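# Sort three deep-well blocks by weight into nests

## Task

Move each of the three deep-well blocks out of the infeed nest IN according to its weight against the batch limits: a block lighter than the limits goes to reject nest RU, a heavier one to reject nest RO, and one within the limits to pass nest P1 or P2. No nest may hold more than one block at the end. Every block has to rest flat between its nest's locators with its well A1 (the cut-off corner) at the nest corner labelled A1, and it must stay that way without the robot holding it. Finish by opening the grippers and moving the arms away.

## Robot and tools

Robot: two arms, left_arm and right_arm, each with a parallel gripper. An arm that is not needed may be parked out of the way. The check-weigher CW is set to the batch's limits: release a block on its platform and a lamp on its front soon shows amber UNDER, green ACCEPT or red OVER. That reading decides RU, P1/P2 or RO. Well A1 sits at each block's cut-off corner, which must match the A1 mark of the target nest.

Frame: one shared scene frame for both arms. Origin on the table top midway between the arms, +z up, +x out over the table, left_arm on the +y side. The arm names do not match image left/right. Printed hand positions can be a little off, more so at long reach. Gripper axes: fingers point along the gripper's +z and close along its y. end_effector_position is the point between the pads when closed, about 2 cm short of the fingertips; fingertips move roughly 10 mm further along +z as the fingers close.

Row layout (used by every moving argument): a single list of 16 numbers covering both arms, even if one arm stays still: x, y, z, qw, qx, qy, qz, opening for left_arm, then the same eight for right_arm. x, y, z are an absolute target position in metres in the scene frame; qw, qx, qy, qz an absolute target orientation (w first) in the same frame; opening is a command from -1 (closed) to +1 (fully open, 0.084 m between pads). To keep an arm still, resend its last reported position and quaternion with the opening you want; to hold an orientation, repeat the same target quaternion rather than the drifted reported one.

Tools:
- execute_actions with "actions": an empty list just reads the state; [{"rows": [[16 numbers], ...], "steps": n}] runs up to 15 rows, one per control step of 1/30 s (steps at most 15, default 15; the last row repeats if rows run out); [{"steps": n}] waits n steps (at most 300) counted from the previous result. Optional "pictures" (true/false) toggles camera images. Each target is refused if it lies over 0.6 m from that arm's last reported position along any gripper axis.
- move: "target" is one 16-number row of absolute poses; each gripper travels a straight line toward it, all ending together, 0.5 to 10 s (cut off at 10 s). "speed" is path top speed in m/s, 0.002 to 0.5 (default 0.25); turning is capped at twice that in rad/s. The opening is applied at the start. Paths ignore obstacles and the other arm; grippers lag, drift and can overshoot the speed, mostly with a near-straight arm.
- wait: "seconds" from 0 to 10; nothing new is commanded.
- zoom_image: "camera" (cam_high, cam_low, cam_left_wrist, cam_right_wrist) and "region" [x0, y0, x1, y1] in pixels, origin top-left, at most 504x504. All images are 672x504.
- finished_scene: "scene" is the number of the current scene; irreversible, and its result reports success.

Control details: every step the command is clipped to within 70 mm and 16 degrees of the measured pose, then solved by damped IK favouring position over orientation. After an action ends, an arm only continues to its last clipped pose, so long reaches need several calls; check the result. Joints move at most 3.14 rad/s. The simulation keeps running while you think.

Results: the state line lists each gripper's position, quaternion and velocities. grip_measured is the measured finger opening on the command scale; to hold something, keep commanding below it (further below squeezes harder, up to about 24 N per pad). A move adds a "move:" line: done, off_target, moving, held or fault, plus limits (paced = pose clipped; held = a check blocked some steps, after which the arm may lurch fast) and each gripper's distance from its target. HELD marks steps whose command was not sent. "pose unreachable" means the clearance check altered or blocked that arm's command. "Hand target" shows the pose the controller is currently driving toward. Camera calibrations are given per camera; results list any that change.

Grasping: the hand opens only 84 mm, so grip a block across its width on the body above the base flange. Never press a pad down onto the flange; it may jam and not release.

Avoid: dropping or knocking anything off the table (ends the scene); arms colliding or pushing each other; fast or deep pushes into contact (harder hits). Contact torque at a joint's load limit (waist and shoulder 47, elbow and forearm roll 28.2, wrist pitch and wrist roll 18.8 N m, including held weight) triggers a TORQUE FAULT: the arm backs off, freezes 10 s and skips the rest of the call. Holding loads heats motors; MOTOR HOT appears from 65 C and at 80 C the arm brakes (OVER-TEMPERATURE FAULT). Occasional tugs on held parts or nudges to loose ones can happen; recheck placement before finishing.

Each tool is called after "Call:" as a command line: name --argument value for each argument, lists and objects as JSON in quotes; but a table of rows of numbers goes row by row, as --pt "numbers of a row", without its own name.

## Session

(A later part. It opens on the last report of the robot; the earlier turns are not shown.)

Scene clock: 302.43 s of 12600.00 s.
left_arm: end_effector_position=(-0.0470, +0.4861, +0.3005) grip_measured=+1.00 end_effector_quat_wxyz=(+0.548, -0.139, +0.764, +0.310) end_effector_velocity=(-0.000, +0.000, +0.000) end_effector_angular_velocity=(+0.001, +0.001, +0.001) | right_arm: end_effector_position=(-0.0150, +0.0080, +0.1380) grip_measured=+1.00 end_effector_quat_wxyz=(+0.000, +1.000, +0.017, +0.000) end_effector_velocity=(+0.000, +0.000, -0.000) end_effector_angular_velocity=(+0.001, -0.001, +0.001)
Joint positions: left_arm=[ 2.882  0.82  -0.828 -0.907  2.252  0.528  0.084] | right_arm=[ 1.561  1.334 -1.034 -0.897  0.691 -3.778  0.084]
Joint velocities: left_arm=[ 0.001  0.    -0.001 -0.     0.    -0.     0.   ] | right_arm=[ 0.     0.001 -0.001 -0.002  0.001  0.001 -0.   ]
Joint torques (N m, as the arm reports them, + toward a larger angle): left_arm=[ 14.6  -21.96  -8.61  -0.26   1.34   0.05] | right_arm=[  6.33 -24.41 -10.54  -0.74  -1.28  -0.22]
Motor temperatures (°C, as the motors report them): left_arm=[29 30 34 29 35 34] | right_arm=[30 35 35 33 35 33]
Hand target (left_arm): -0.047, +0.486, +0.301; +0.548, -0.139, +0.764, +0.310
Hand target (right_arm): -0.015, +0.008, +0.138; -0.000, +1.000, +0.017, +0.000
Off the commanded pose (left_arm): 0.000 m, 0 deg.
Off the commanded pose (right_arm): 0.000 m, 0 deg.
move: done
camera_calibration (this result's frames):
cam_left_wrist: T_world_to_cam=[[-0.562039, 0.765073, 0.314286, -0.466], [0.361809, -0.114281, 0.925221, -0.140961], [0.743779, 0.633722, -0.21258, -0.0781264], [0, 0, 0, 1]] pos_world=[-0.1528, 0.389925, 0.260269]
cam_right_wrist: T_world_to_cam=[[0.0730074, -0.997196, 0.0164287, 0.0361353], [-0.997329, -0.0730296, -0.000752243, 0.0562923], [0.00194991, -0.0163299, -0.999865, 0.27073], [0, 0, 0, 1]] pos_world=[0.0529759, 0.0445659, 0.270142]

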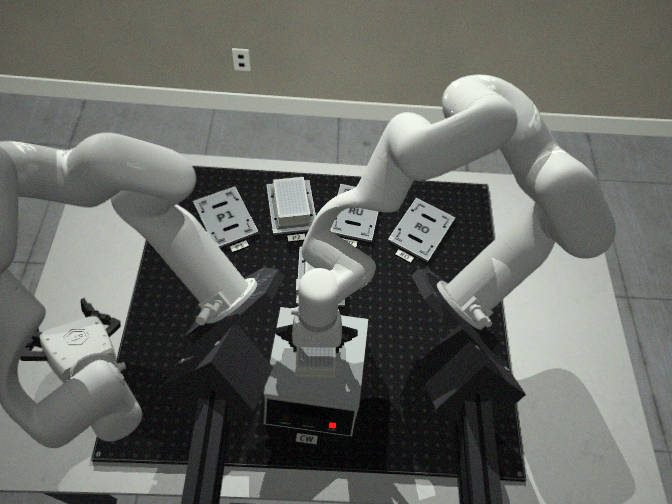

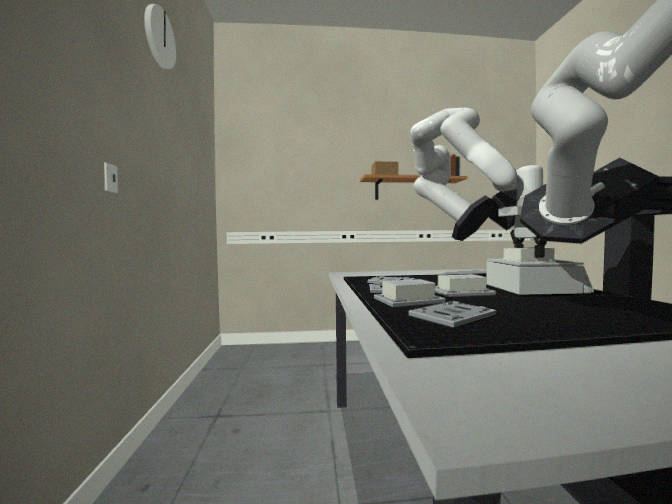

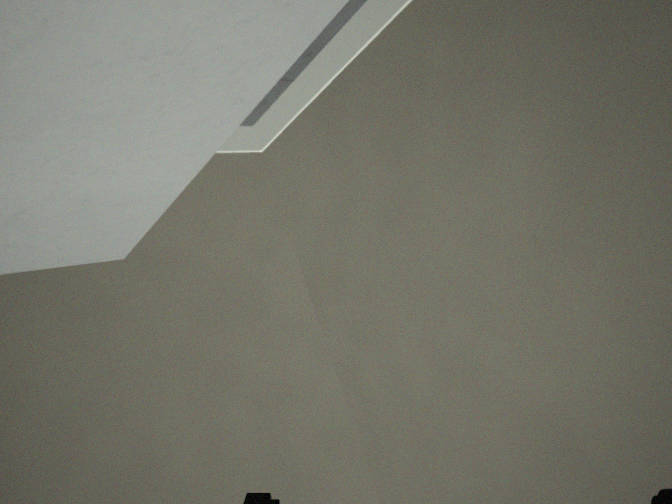

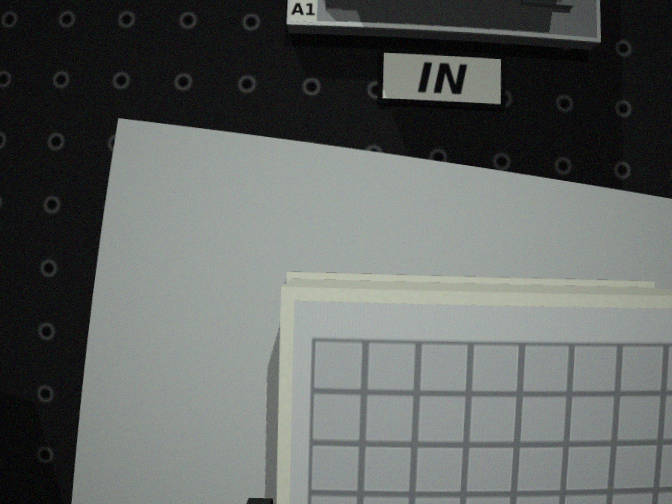

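Call:
move --target '[-0.047,0.4861,0.3005,0.548,-0.139,0.764,0.310,1,-0.015,0.008,0.138,0,1,0.0175,0,0.2]' --speed 0.01

Call:
move --target '[-0.047,0.4861,0.3005,0.548,-0.139,0.764,0.310,1,0.0,0.008,0.165,0,1,0.0175,0,0.2]' --speed 0.04

Call:
move --target '[-0.047,0.4861,0.3005,0.548,-0.139,0.764,0.310,1,0.365,-0.245,0.155,0,0.9681,-0.2504,0,0.2]' --speed 0.15

Call:
move --target '[-0.047,0.4861,0.3005,0.548,-0.139,0.764,0.310,1,0.365,-0.245,0.13,0,0.9681,-0.2504,0,0.2]' --speed 0.04

Scene clock: 336.90 s of 12600.00 s.
left_arm: end_effector_position=(-0.0470, +0.4861, +0.3005) grip_measured=+1.00 end_effector_quat_wxyz=(+0.548, -0.139, +0.764, +0.310) end_effector_velocity=(+0.000, -0.000, +0.000) end_effector_angular_velocity=(+0.001, -0.000, +0.001) | right_arm: end_effector_position=(-0.0150, +0.0081, +0.1381) grip_measured=+0.96 end_effector_quat_wxyz=(-0.000, +1.000, +0.017, -0.000) end_effector_velocity=(+0.000, -0.000, -0.000) end_effector_angular_velocity=(-0.000, +0.000, -0.000)
Joint positions: left_arm=[ 2.882  0.82  -0.828 -0.907  2.252  0.528  0.084] | right_arm=[ 1.561  1.334 -1.034 -0.897  0.691 -3.778  0.083]
Joint velocities: left_arm=[ 0.001 -0.     0.     0.     0.     0.    -0.   ] | right_arm=[-0.002 -0.     0.    -0.001  0.     0.    -0.   ]
Joint torques (N m, as the arm reports them, + toward a larger angle): left_arm=[ 14.99 -21.6   -8.32  -0.19   1.23   0.03] | right_arm=[  6.19 -22.96 -10.08  -1.38  -0.88  -0.12]
Motor temperatures (°C, as the motors report them): left_arm=[29 30 34 29 35 34] | right_arm=[29 36 36 33 35 33]
Hand target (left_arm): -0.047, +0.486, +0.301; +0.548, -0.139, +0.764, +0.310
Hand target (right_arm): -0.015, +0.008, +0.138; -0.000, +1.000, +0.017, +0.000
Off the commanded pose (left_arm): 0.000 m, 0 deg.
Off the commanded pose (right_arm): 0.000 m, 0 deg.
After step 90, 30.77 s passed at rest.
move: done
camera_calibration (this result's frames):
cam_left_wrist: T_world_to_cam=[[-0.562039, 0.765073, 0.314286, -0.466], [0.361809, -0.114281, 0.925221, -0.140961], [0.743779, 0.633722, -0.21258, -0.0781266], [0, 0, 0, 1]] pos_world=[-0.1528, 0.389925, 0.260269]
cam_right_wrist: T_world_to_cam=[[0.072875, -0.997211, 0.0160945, 0.036332], [-0.997339, -0.0728956, -0.000699564, 0.0563134], [0.00187083, -0.0160007, -0.99987, 0.270806], [0, 0, 0, 1]] pos_world=[0.0530093, 0.0446687, 0.270225]

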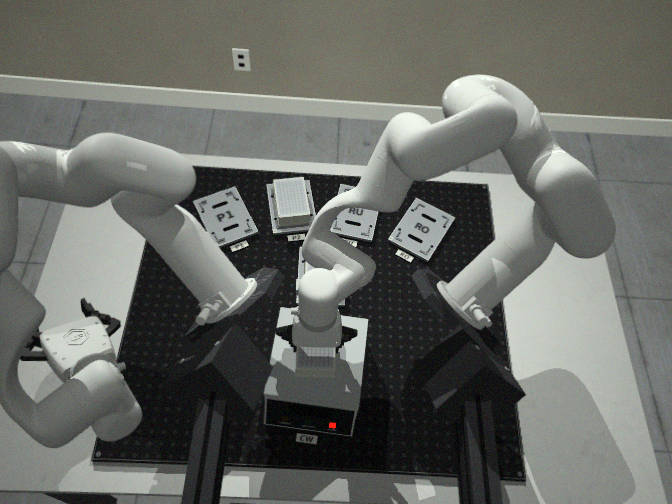

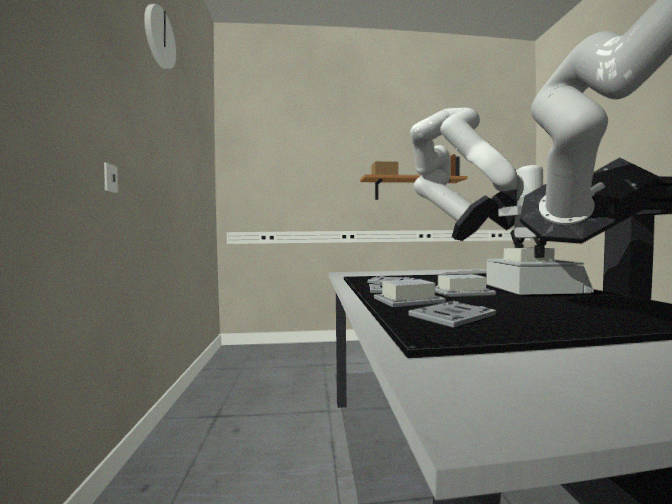

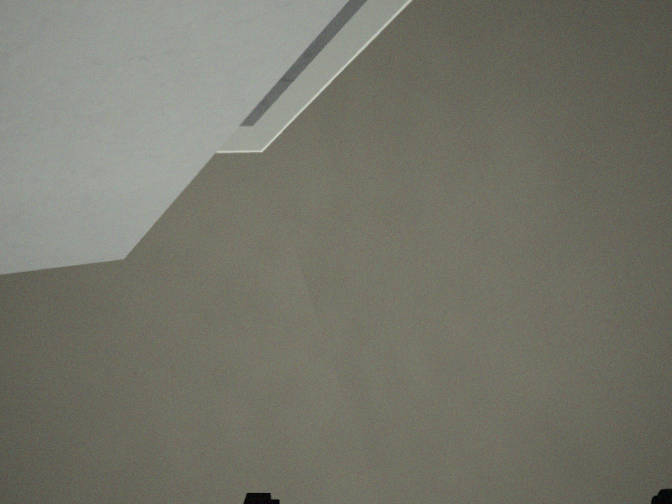

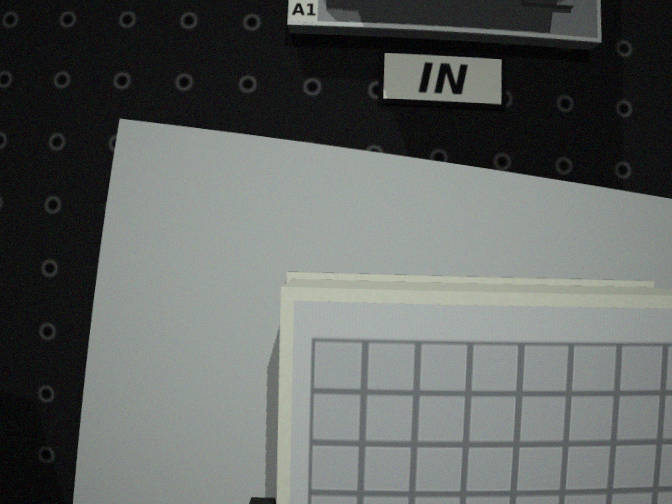

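Scene clock: 338.03 s of 12600.00 s.
left_arm: end_effector_position=(-0.0470, +0.4861, +0.3005) grip_measured=+1.00 end_effector_quat_wxyz=(+0.548, -0.139, +0.764, +0.310) end_effector_velocity=(-0.000, -0.000, -0.000) end_effector_angular_velocity=(-0.000, +0.001, -0.001) | right_arm: end_effector_position=(-0.0001, +0.0078, +0.1648) grip_measured=+0.96 end_effector_quat_wxyz=(+0.000, +1.000, +0.018, -0.000) end_effector_velocity=(+0.001, -0.001, +0.001) end_effector_angular_velocity=(-0.004, -0.001, +0.001)
Joint positions: left_arm=[ 2.882  0.82  -0.828 -0.907  2.252  0.528  0.084] | right_arm=[ 1.575  1.244 -0.995 -0.834  0.721 -3.843  0.083]
Joint velocities: left_arm=[-0.     0.    -0.     0.    -0.001  0.001 -0.   ] | right_arm=[-0.    -0.005  0.003  0.005  0.004 -0.005 -0.   ]
Joint torques (N m, as the arm reports them, + toward a larger angle): left_arm=[ 14.86 -21.67  -8.65  -0.19   1.29   0.07] | right_arm=[  6.54 -23.57 -11.54  -0.71  -1.18  -0.2 ]
Motor temperatures (°C, as the motors report them): left_arm=[29 30 34 29 35 34] | right_arm=[29 36 36 33 35 33]
Hand target (left_arm): -0.047, +0.486, +0.301; +0.548, -0.139, +0.764, +0.310
Hand target (right_arm): +0.000, +0.008, +0.165; +0.000, +1.000, +0.017, -0.000
Off the commanded pose (left_arm): 0.000 m, 0 deg.
Off the commanded pose (right_arm): 0.000 m, 0 deg.
move: done
camera_calibration (this result's frames):
cam_left_wrist: T_world_to_cam=[[-0.562039, 0.765073, 0.314286, -0.466], [0.361809, -0.114281, 0.925221, -0.140961], [0.743779, 0.633722, -0.21258, -0.0781265], [0, 0, 0, 1]] pos_world=[-0.1528, 0.389925, 0.260269]
cam_right_wrist: T_world_to_cam=[[0.0731159, -0.997183, 0.0167493, 0.0343705], [-0.997322, -0.073138, -0.00071151, 0.071145], [0.00193451, -0.0166524, -0.999859, 0.297423], [0, 0, 0, 1]] pos_world=[0.067866, 0.0444299, 0.296856]

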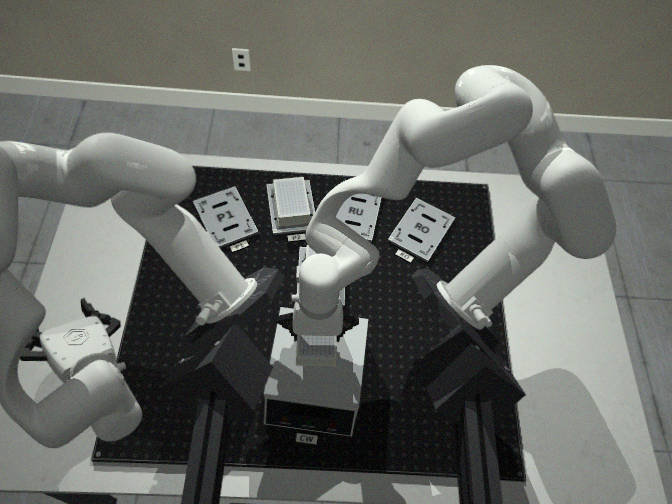

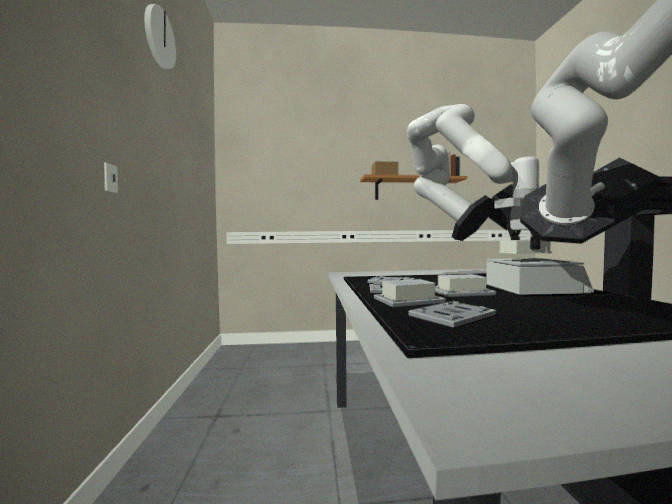

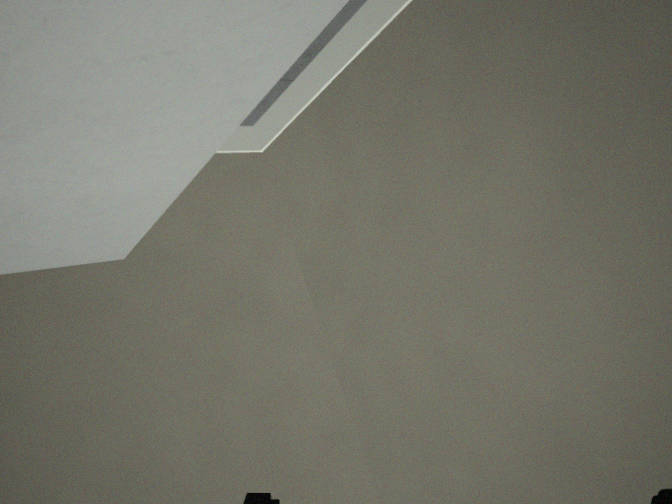

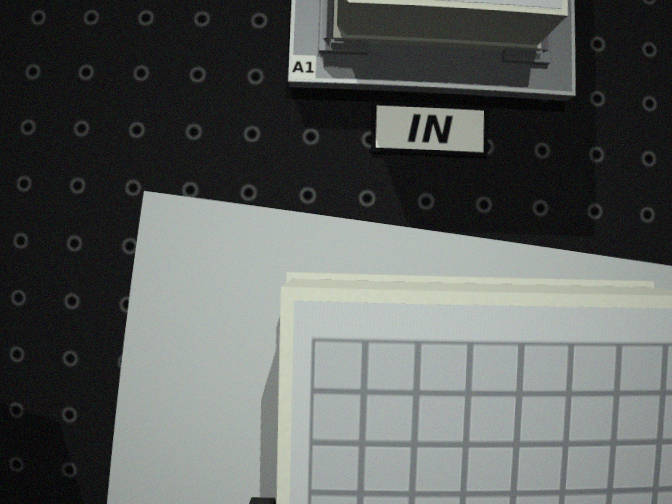

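Scene clock: 341.50 s of 12600.00 s.
left_arm: end_effector_position=(-0.0470, +0.4861, +0.3005) grip_measured=+1.00 end_effector_quat_wxyz=(+0.548, -0.139, +0.764, +0.310) end_effector_velocity=(+0.000, +0.000, +0.000) end_effector_angular_velocity=(+0.000, -0.002, -0.001) | right_arm: end_effector_position=(+0.3650, -0.2467, +0.1543) grip_measured=+0.96 end_effector_quat_wxyz=(+0.002, +0.968, -0.250, +0.001) end_effector_velocity=(+0.003, -0.001, +0.000) end_effector_angular_velocity=(+0.001, +0.001, -0.003)
Joint positions: left_arm=[ 2.882  0.82  -0.828 -0.907  2.252  0.528  0.084] | right_arm=[ 0.48  -0.072 -0.364 -1.413  0.899 -4.096  0.083]
Joint velocities: left_arm=[-0.001  0.    -0.     0.001  0.001  0.     0.   ] | right_arm=[-0.005 -0.006 -0.003  0.004 -0.002 -0.01   0.   ]
Joint torques (N m, as the arm reports them, + toward a larger angle): left_arm=[ 14.52 -21.71  -8.74  -0.2    1.22  -0.09] | right_arm=[  7.8  -10.14  -5.47  -0.65  -1.19  -0.13]
Motor temperatures (°C, as the motors report them): left_arm=[29 30 34 29 35 34] | right_arm=[29 36 36 33 35 33]
Hand target (left_arm): -0.047, +0.486, +0.300; +0.548, -0.139, +0.764, +0.310
Hand target (right_arm): +0.366, -0.247, +0.154; +0.002, +0.968, -0.251, +0.001
Off the commanded pose (left_arm): 0.000 m, 0 deg.
Off the commanded pose (right_arm): 0.002 m, 0 deg.
move: done
camera_calibration (this result's frames):
cam_left_wrist: T_world_to_cam=[[-0.562039, 0.765073, 0.314286, -0.466], [0.361809, -0.114281, 0.925221, -0.140961], [0.743779, 0.633722, -0.21258, -0.0781264], [0, 0, 0, 1]] pos_world=[-0.1528, 0.389925, 0.260269]
cam_right_wrist: T_world_to_cam=[[-0.451309, -0.892157, 0.0194013, -0.0289623], [-0.892348, 0.451337, -0.00317584, 0.508129], [-0.00592317, -0.018746, -0.999807, 0.284358], [0, 0, 0, 1]] pos_world=[0.442042, -0.249846, 0.286479]

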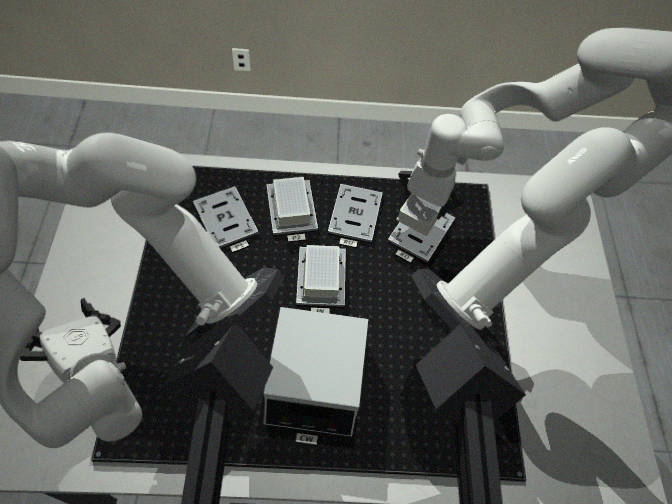

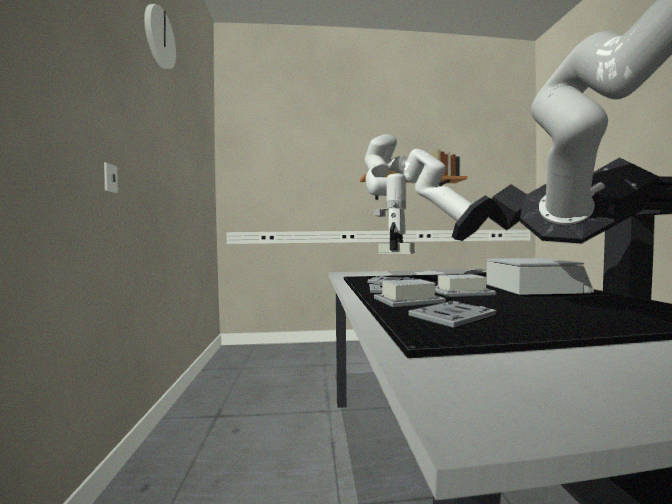

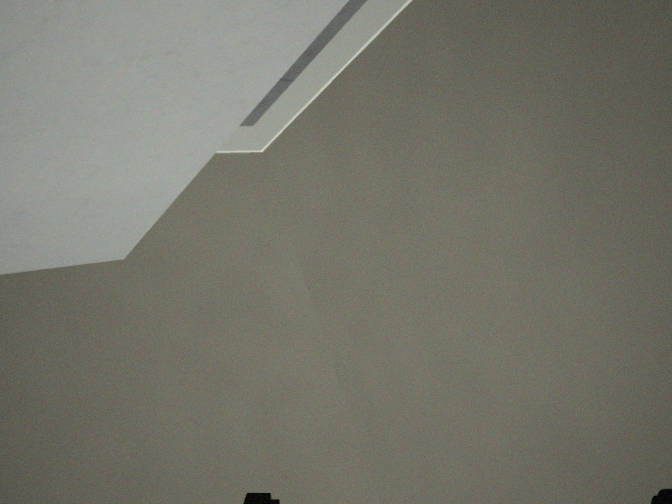

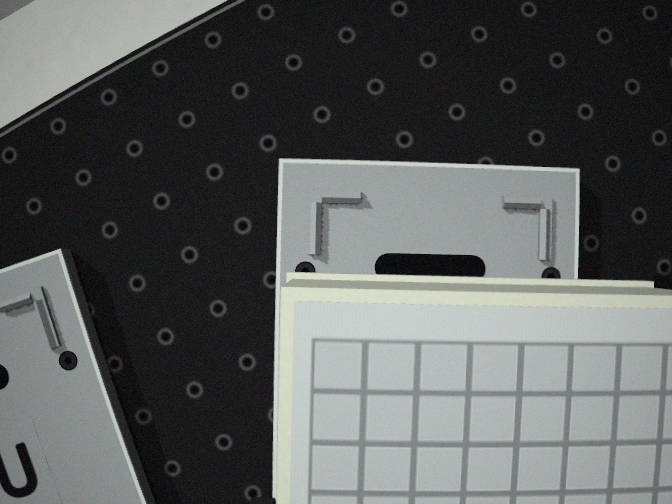

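Scene clock: 342.50 s of 12600.00 s.
left_arm: end_effector_position=(-0.0470, +0.4861, +0.3005) grip_measured=+1.00 end_effector_quat_wxyz=(+0.548, -0.139, +0.764, +0.310) end_effector_velocity=(+0.000, -0.000, -0.000) end_effector_angular_velocity=(-0.001, -0.000, +0.001) | right_arm: end_effector_position=(+0.3651, -0.2450, +0.1301) grip_measured=+0.96 end_effector_quat_wxyz=(-0.000, +0.968, -0.250, +0.000) end_effector_velocity=(+0.001, +0.000, -0.002) end_effector_angular_velocity=(+0.000, -0.002, +0.001)
Joint positions: left_arm=[ 2.882  0.82  -0.828 -0.907  2.252  0.528  0.084] | right_arm=[ 0.406  0.008 -0.395 -1.519  0.86  -4.037  0.083]
Joint velocities: left_arm=[ 0.    -0.     0.001 -0.    -0.001 -0.001 -0.   ] | right_arm=[-0.004  0.006 -0.003 -0.009 -0.002  0.004 -0.   ]
Joint torques (N m, as the arm reports them, + toward a larger angle): left_arm=[ 15.04 -21.66  -8.6   -0.1    1.1    0.08] | right_arm=[  8.47 -10.78  -4.07  -0.66  -1.24  -0.23]
Motor temperatures (°C, as the motors report them): left_arm=[29 30 34 29 35 34] | right_arm=[29 36 36 33 35 33]
Hand target (left_arm): -0.047, +0.486, +0.301; +0.548, -0.139, +0.764, +0.310
Hand target (right_arm): +0.365, -0.245, +0.130; +0.000, +0.968, -0.250, +0.000
Off the commanded pose (left_arm): 0.000 m, 0 deg.
Off the commanded pose (right_arm): 0.000 m, 0 deg.
move: done
camera_calibration (this result's frames):
cam_left_wrist: T_world_to_cam=[[-0.562039, 0.765073, 0.314286, -0.466], [0.361809, -0.114281, 0.925221, -0.140961], [0.743778, 0.633722, -0.21258, -0.0781267], [0, 0, 0, 1]] pos_world=[-0.1528, 0.389925, 0.260269]
cam_right_wrist: T_world_to_cam=[[-0.451114, -0.892317, 0.0163273, -0.0267386], [-0.892443, 0.45116, -0.000985518, 0.507065], [-0.00648681, -0.0150157, -0.999866, 0.261363], [0, 0, 0, 1]] pos_world=[0.44216, -0.248702, 0.262264]

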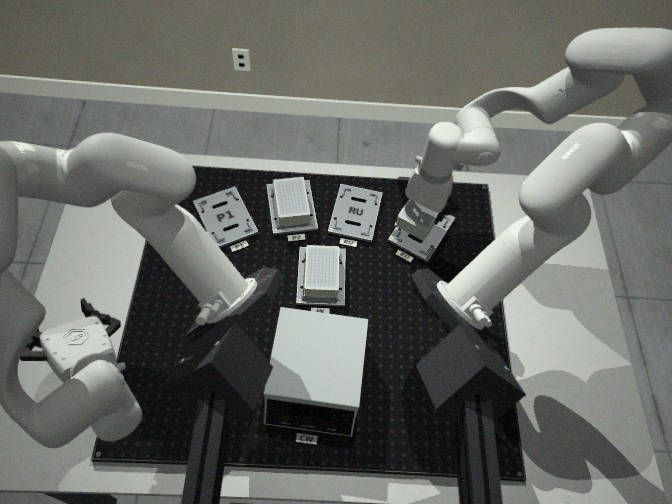

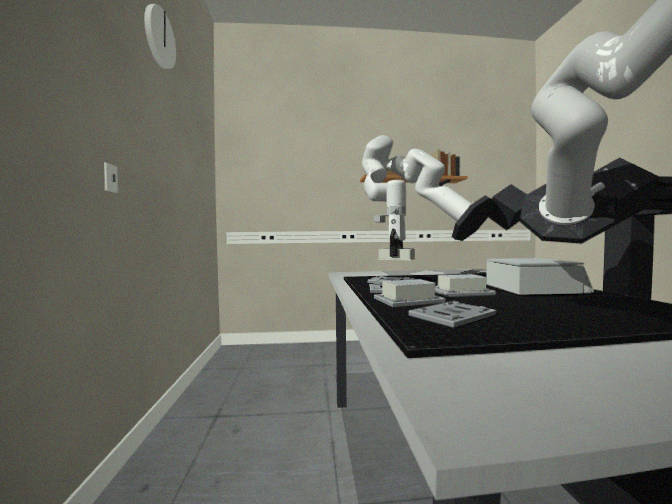

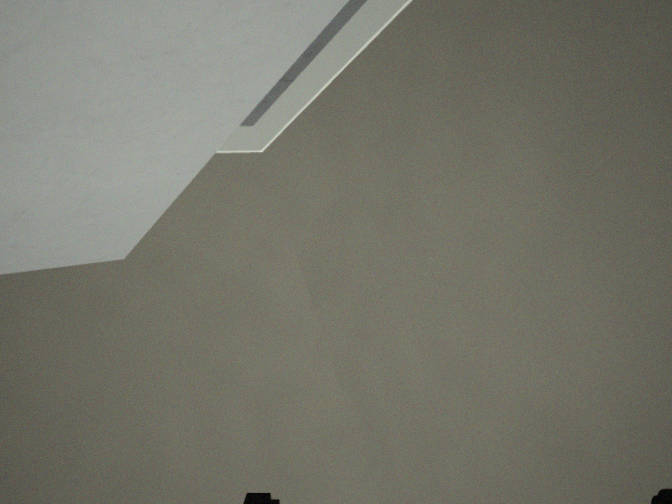

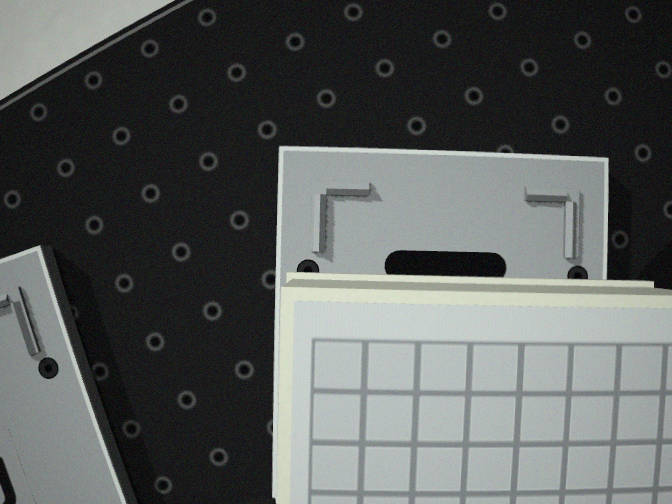

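Call:
move --target '[-0.047,0.4861,0.3005,0.548,-0.139,0.764,0.310,1,0.3835,-0.263,0.10,0,0.9681,-0.2504,0,0.2]' --speed 0.04

Scene clock: 351.40 s of 12600.00 s.
left_arm: end_effector_position=(-0.0470, +0.4861, +0.3005) grip_measured=+1.00 end_effector_quat_wxyz=(+0.548, -0.139, +0.764, +0.310) end_effector_velocity=(+0.000, +0.000, -0.000) end_effector_angular_velocity=(-0.000, -0.001, -0.001) | right_arm: end_effector_position=(+0.3834, -0.2631, +0.1001) grip_measured=+0.96 end_effector_quat_wxyz=(+0.000, +0.968, -0.250, +0.000) end_effector_velocity=(+0.001, -0.001, -0.002) end_effector_angular_velocity=(+0.001, -0.000, -0.001)
Joint positions: left_arm=[ 2.882  0.82  -0.828 -0.907  2.252  0.528  0.084] | right_arm=[ 0.269  0.044 -0.447 -1.631  0.808 -4.058  0.083]
Joint velocities: left_arm=[-0.001 -0.    -0.     0.     0.    -0.    -0.   ] | right_arm=[-0.007  0.003 -0.004 -0.006 -0.004  0.    -0.   ]
Joint torques (N m, as the arm reports them, + toward a larger angle): left_arm=[ 14.73 -21.85  -8.69  -0.04   1.26  -0.04] | right_arm=[  9.5  -12.67  -2.86  -0.96  -1.51  -0.01]
Motor temperatures (°C, as the motors report them): left_arm=[29 30 34 29 35 34] | right_arm=[29 35 35 33 35 33]
Hand target (left_arm): -0.047, +0.486, +0.300; +0.548, -0.139, +0.764, +0.310
Hand target (right_arm): +0.383, -0.263, +0.100; +0.000, +0.968, -0.250, +0.000
Off the commanded pose (left_arm): 0.000 m, 0 deg.
Off the commanded pose (right_arm): 0.000 m, 0 deg.
After step 90, 4.53 s passed at rest.
move: done
camera_calibration (this result's frames):
cam_left_wrist: T_world_to_cam=[[-0.562039, 0.765073, 0.314286, -0.466], [0.361809, -0.114281, 0.925221, -0.140961], [0.743779, 0.633722, -0.21258, -0.0781266], [0, 0, 0, 1]] pos_world=[-0.1528, 0.389925, 0.260269]
cam_right_wrist: T_world_to_cam=[[-0.45093, -0.892403, 0.0167412, -0.0342607], [-0.892534, 0.450979, -0.000935364, 0.531472], [-0.00671522, -0.0153639, -0.999859, 0.231198], [0, 0, 0, 1]] pos_world=[0.46046, -0.266705, 0.232236]

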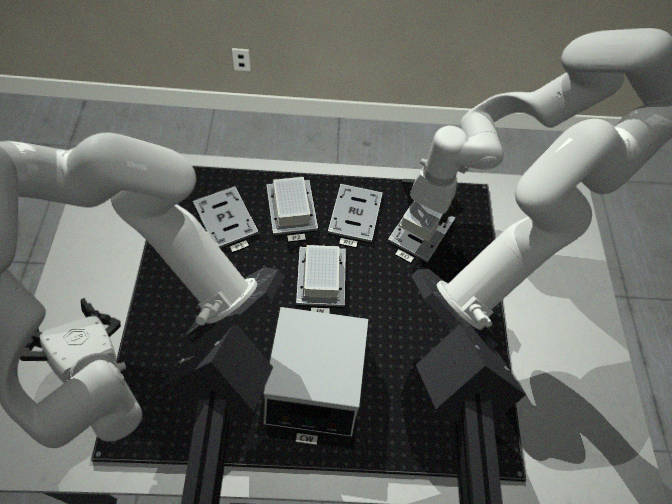

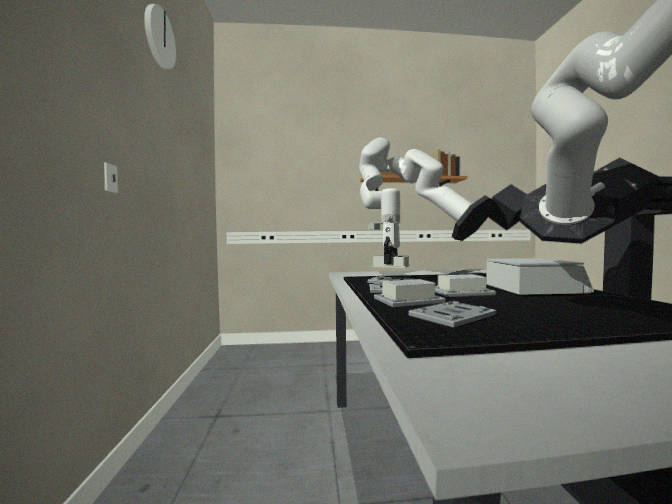

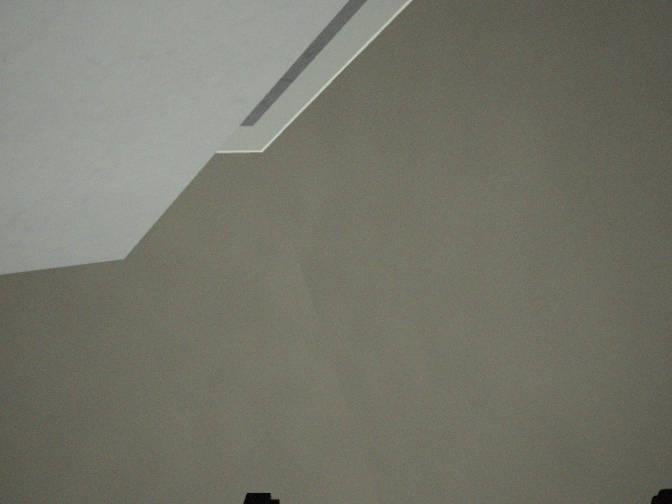

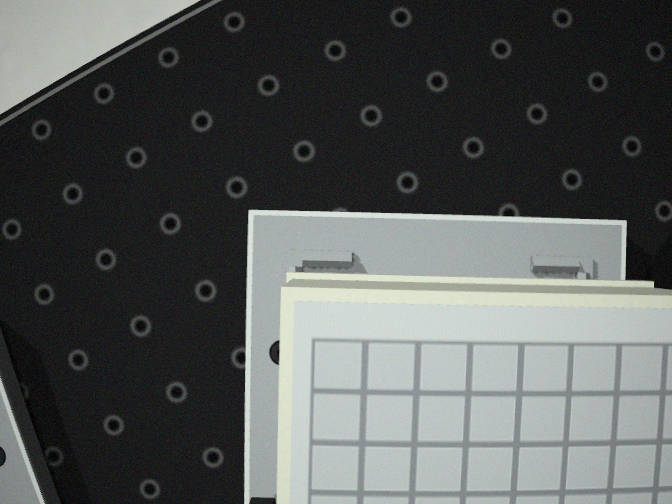

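Good.

Call:
move --target '[-0.047,0.4861,0.3005,0.548,-0.139,0.764,0.310,1,0.3831,-0.2632,0.064,0,0.9681,-0.2504,0,0.2]' --speed 0.03

Scene clock: 366.57 s of 12600.00 s.
left_arm: end_effector_position=(-0.0470, +0.4861, +0.3005) grip_measured=+1.00 end_effector_quat_wxyz=(+0.548, -0.139, +0.764, +0.310) end_effector_velocity=(-0.000, -0.000, -0.000) end_effector_angular_velocity=(-0.002, +0.001, +0.000) | right_arm: end_effector_position=(+0.3832, -0.2633, +0.0641) grip_measured=+0.96 end_effector_quat_wxyz=(+0.000, +0.968, -0.250, +0.000) end_effector_velocity=(+0.000, -0.001, -0.002) end_effector_angular_velocity=(-0.001, -0.000, -0.002)
Joint positions: left_arm=[ 2.882  0.82  -0.828 -0.907  2.252  0.528  0.084] | right_arm=[ 0.18   0.162 -0.513 -1.769  0.782 -3.979  0.083]
Joint velocities: left_arm=[ 0.001  0.     0.     0.    -0.002 -0.    -0.   ] | right_arm=[-0.005  0.005 -0.004 -0.007 -0.     0.005 -0.   ]
Joint torques (N m, as the arm reports them, + toward a larger angle): left_arm=[ 14.43 -21.49  -8.81  -0.14   1.11   0.07] | right_arm=[  9.89 -12.58  -0.87  -1.16  -1.28  -0.43]
Motor temperatures (°C, as the motors report them): left_arm=[29 30 34 29 35 34] | right_arm=[29 35 34 33 35 33]
Hand target (left_arm): -0.047, +0.486, +0.300; +0.548, -0.139, +0.764, +0.310
Hand target (right_arm): +0.383, -0.263, +0.064; +0.000, +0.968, -0.250, +0.000
Off the commanded pose (left_arm): 0.000 m, 0 deg.
Off the commanded pose (right_arm): 0.000 m, 0 deg.
After step 90, 10.60 s passed at rest.
move: done
camera_calibration (this result's frames):
cam_left_wrist: T_world_to_cam=[[-0.562039, 0.765073, 0.314286, -0.466], [0.361809, -0.114281, 0.925221, -0.140961], [0.743778, 0.633722, -0.21258, -0.0781266], [0, 0, 0, 1]] pos_world=[-0.1528, 0.389925, 0.260269]
cam_right_wrist: T_world_to_cam=[[-0.451068, -0.89234, 0.0163515, -0.0337787], [-0.892466, 0.451113, -0.00102276, 0.531371], [-0.00646371, -0.0150545, -0.999866, 0.195168], [0, 0, 0, 1]] pos_world=[0.460256, -0.266913, 0.196237]

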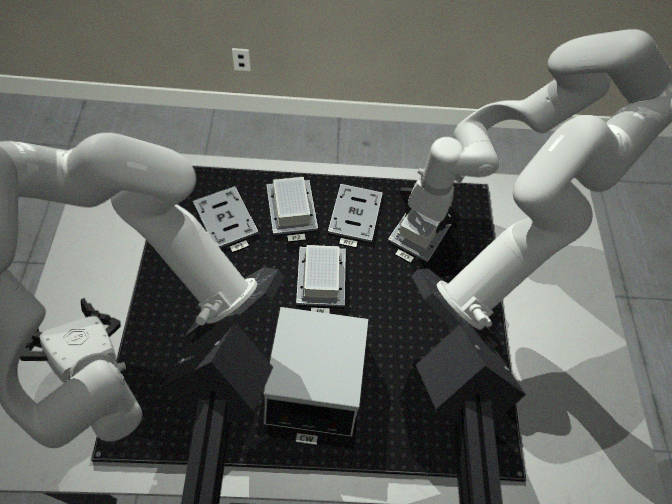

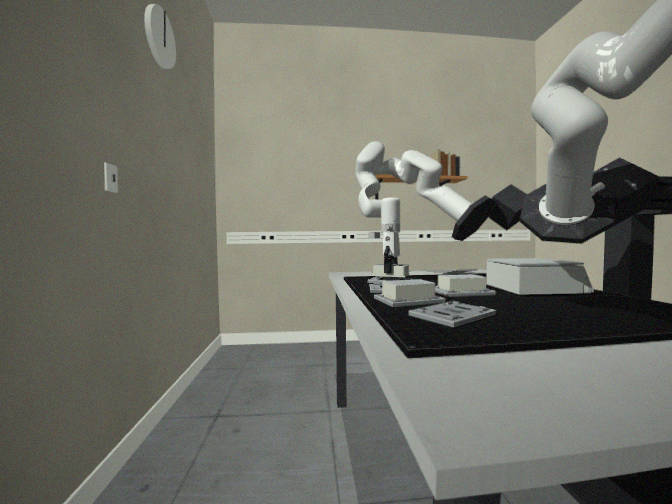

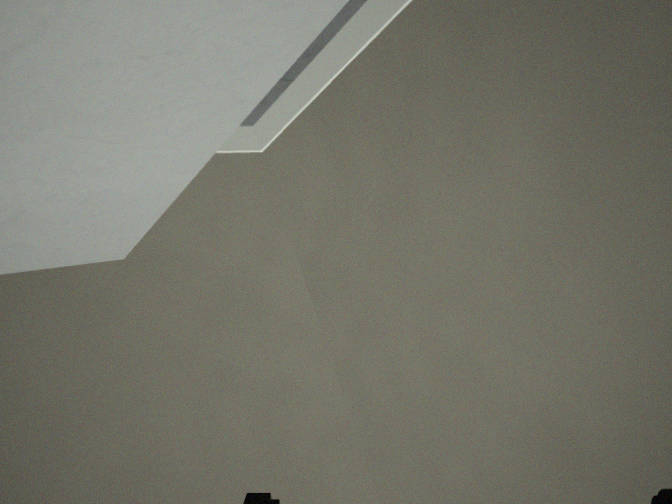

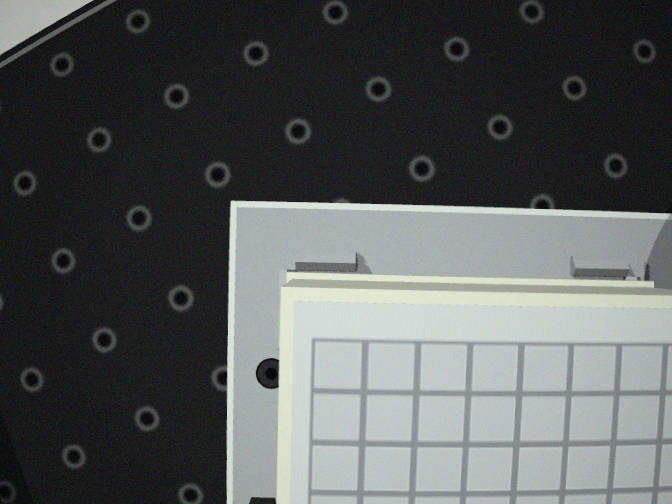

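Call:
move --target '[-0.047,0.4861,0.3005,0.548,-0.139,0.764,0.310,1,0.3828,-0.2635,0.052,0,0.9681,-0.2504,0,0.2]' --speed 0.004

Call:
move --target '[-0.047,0.4861,0.3005,0.548,-0.139,0.764,0.310,1,0.3828,-0.2635,0.0502,0,0.9681,-0.2504,0,0.2]' --speed 0.003

Scene clock: 383.40 s of 12600.00 s.
left_arm: end_effector_position=(-0.0470, +0.4861, +0.3005) grip_measured=+1.00 end_effector_quat_wxyz=(+0.548, -0.139, +0.764, +0.310) end_effector_velocity=(-0.000, -0.000, +0.000) end_effector_angular_velocity=(+0.001, +0.003, +0.001) | right_arm: end_effector_position=(+0.3828, -0.2635, +0.0521) grip_measured=+0.96 end_effector_quat_wxyz=(+0.000, +0.968, -0.250, +0.000) end_effector_velocity=(+0.000, +0.001, -0.001) end_effector_angular_velocity=(+0.001, -0.001, +0.001)
Joint positions: left_arm=[ 2.882  0.82  -0.828 -0.907  2.252  0.528  0.084] | right_arm=[ 0.153  0.201 -0.536 -1.811  0.776 -3.955  0.083]
Joint velocities: left_arm=[ 0.001 -0.    -0.    -0.001 -0.001  0.001  0.   ] | right_arm=[-0.     0.003 -0.002 -0.002 -0.001  0.001  0.   ]
Joint torques (N m, as the arm reports them, + toward a larger angle): left_arm=[ 14.83 -21.51  -8.6   -0.2    1.19   0.11] | right_arm=[  9.49 -13.88  -0.95  -1.03  -1.55  -0.18]
Motor temperatures (°C, as the motors report them): left_arm=[29 30 34 29 35 34] | right_arm=[29 35 34 33 35 33]
Hand target (left_arm): -0.047, +0.486, +0.301; +0.548, -0.139, +0.764, +0.310
Hand target (right_arm): +0.383, -0.264, +0.052; +0.000, +0.968, -0.250, +0.000
Off the commanded pose (left_arm): 0.000 m, 0 deg.
Off the commanded pose (right_arm): 0.000 m, 0 deg.
After step 90, 10.63 s passed at rest.
move: done
camera_calibration (this result's frames):
cam_left_wrist: T_world_to_cam=[[-0.562039, 0.765073, 0.314286, -0.466], [0.361809, -0.114281, 0.925221, -0.140961], [0.743779, 0.633722, -0.21258, -0.0781265], [0, 0, 0, 1]] pos_world=[-0.1528, 0.389925, 0.260269]
cam_right_wrist: T_world_to_cam=[[-0.451113, -0.892316, 0.0164202, -0.0339681], [-0.892442, 0.451162, -0.000809141, 0.531134], [-0.00668617, -0.0150191, -0.999865, 0.183215], [0, 0, 0, 1]] pos_world=[0.459908, -0.267186, 0.184178]

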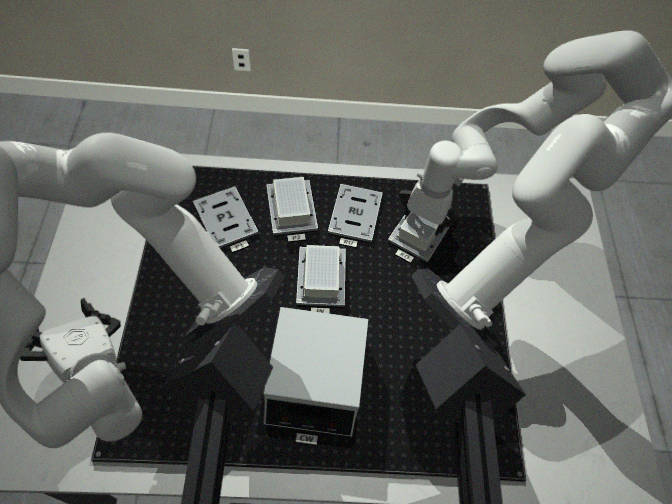

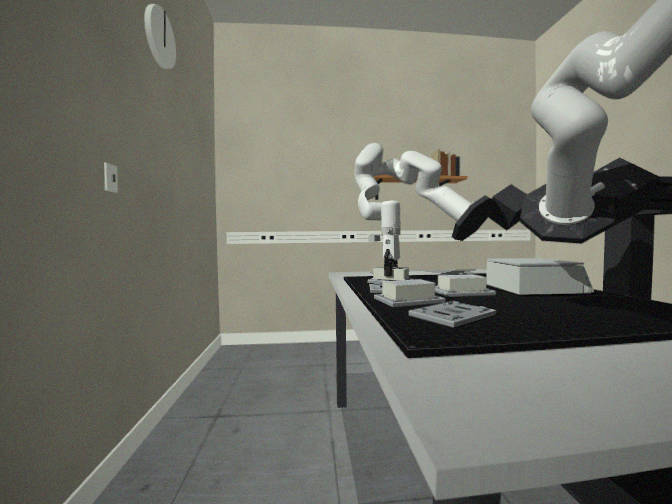

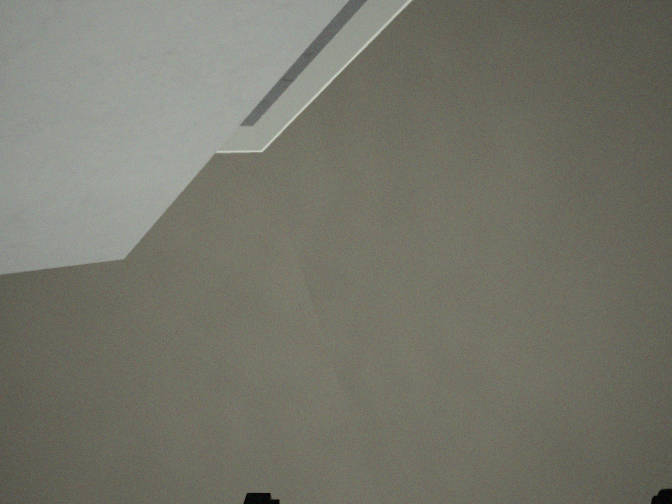

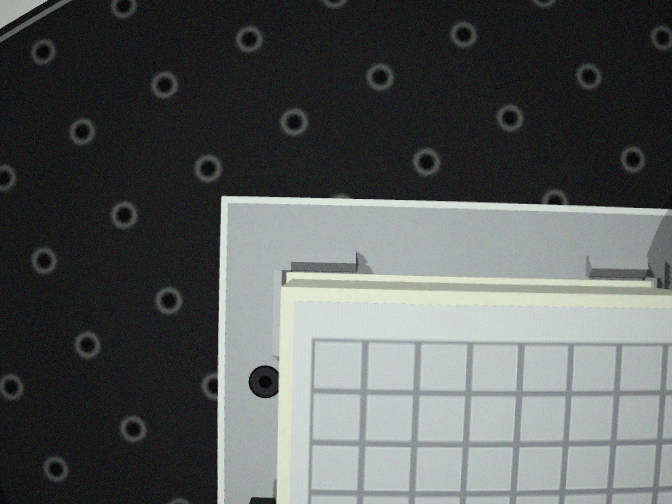

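Scene clock: 384.23 s of 12600.00 s.
left_arm: end_effector_position=(-0.0470, +0.4861, +0.3005) grip_measured=+1.00 end_effector_quat_wxyz=(+0.548, -0.139, +0.764, +0.310) end_effector_velocity=(+0.000, +0.000, +0.000) end_effector_angular_velocity=(+0.000, -0.002, -0.000) | right_arm: end_effector_position=(+0.3826, -0.2635, +0.0504) grip_measured=+0.97 end_effector_quat_wxyz=(+0.000, +0.968, -0.250, -0.000) end_effector_velocity=(+0.000, +0.001, -0.000) end_effector_angular_velocity=(+0.002, -0.001, +0.000)
Joint positions: left_arm=[ 2.882  0.82  -0.828 -0.907  2.252  0.528  0.084] | right_arm=[ 0.149  0.206 -0.539 -1.817  0.776 -3.952  0.083]
Joint velocities: left_arm=[-0.001  0.    -0.     0.     0.002 -0.    -0.   ] | right_arm=[ 0.     0.002 -0.001 -0.003 -0.001  0.002  0.   ]
Joint torques (N m, as the arm reports them, + toward a larger angle): left_arm=[ 14.61 -21.52  -8.5   -0.14   1.22   0.03] | right_arm=[  9.48 -11.19  -1.64  -1.04  -1.38  -0.14]
Motor temperatures (°C, as the motors report them): left_arm=[29 30 34 29 35 34] | right_arm=[29 35 34 33 35 33]
Hand target (left_arm): -0.047, +0.486, +0.301; +0.548, -0.139, +0.764, +0.310
Hand target (right_arm): +0.383, -0.264, +0.050; +0.000, +0.968, -0.250, +0.000
Off the commanded pose (left_arm): 0.000 m, 0 deg.
Off the commanded pose (right_arm): 0.000 m, 0 deg.
move: done
camera_calibration (this result's frames):
cam_left_wrist: T_world_to_cam=[[-0.562039, 0.765073, 0.314286, -0.466], [0.361809, -0.114281, 0.925221, -0.140961], [0.743779, 0.633722, -0.21258, -0.0781266], [0, 0, 0, 1]] pos_world=[-0.1528, 0.389925, 0.260269]
cam_right_wrist: T_world_to_cam=[[-0.451015, -0.892364, 0.0164654, -0.034099], [-0.89249, 0.451066, -0.000689643, 0.530969], [-0.00681158, -0.0150063, -0.999864, 0.181589], [0, 0, 0, 1]] pos_world=[0.459742, -0.267206, 0.182492]

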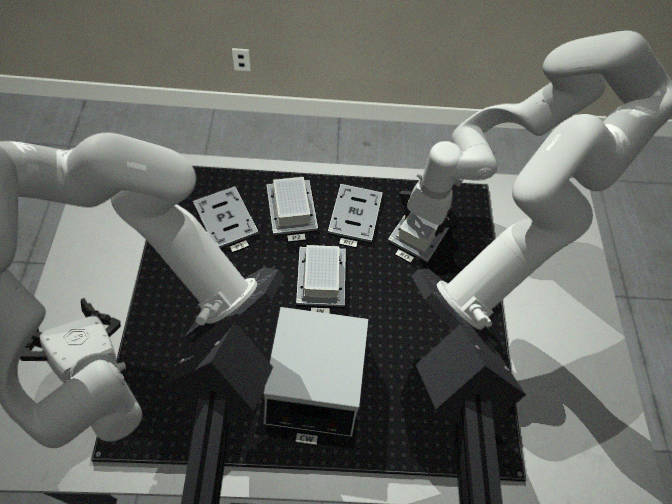

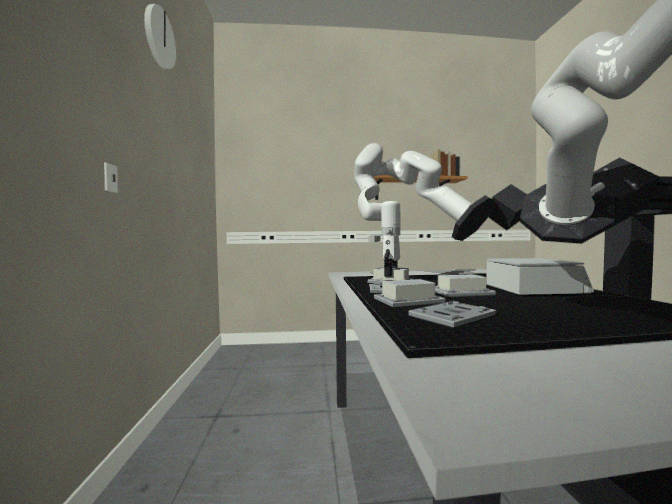

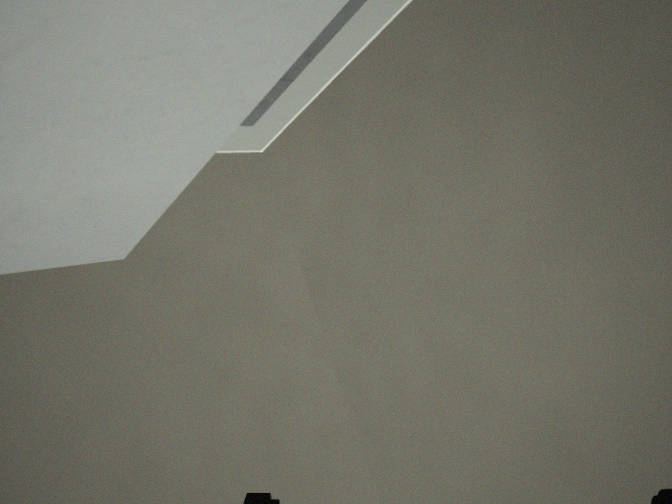

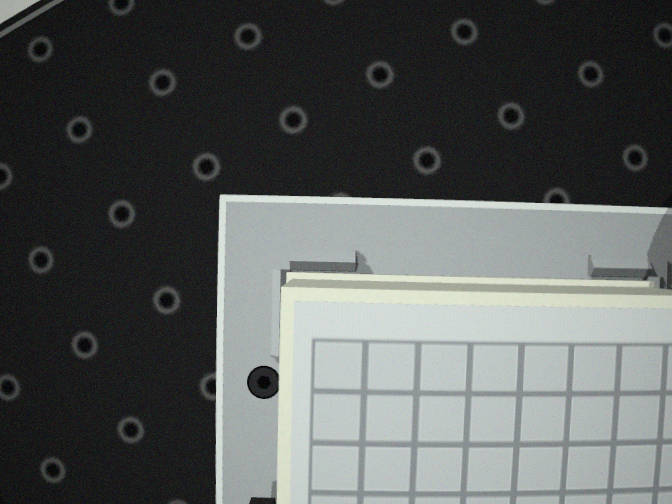

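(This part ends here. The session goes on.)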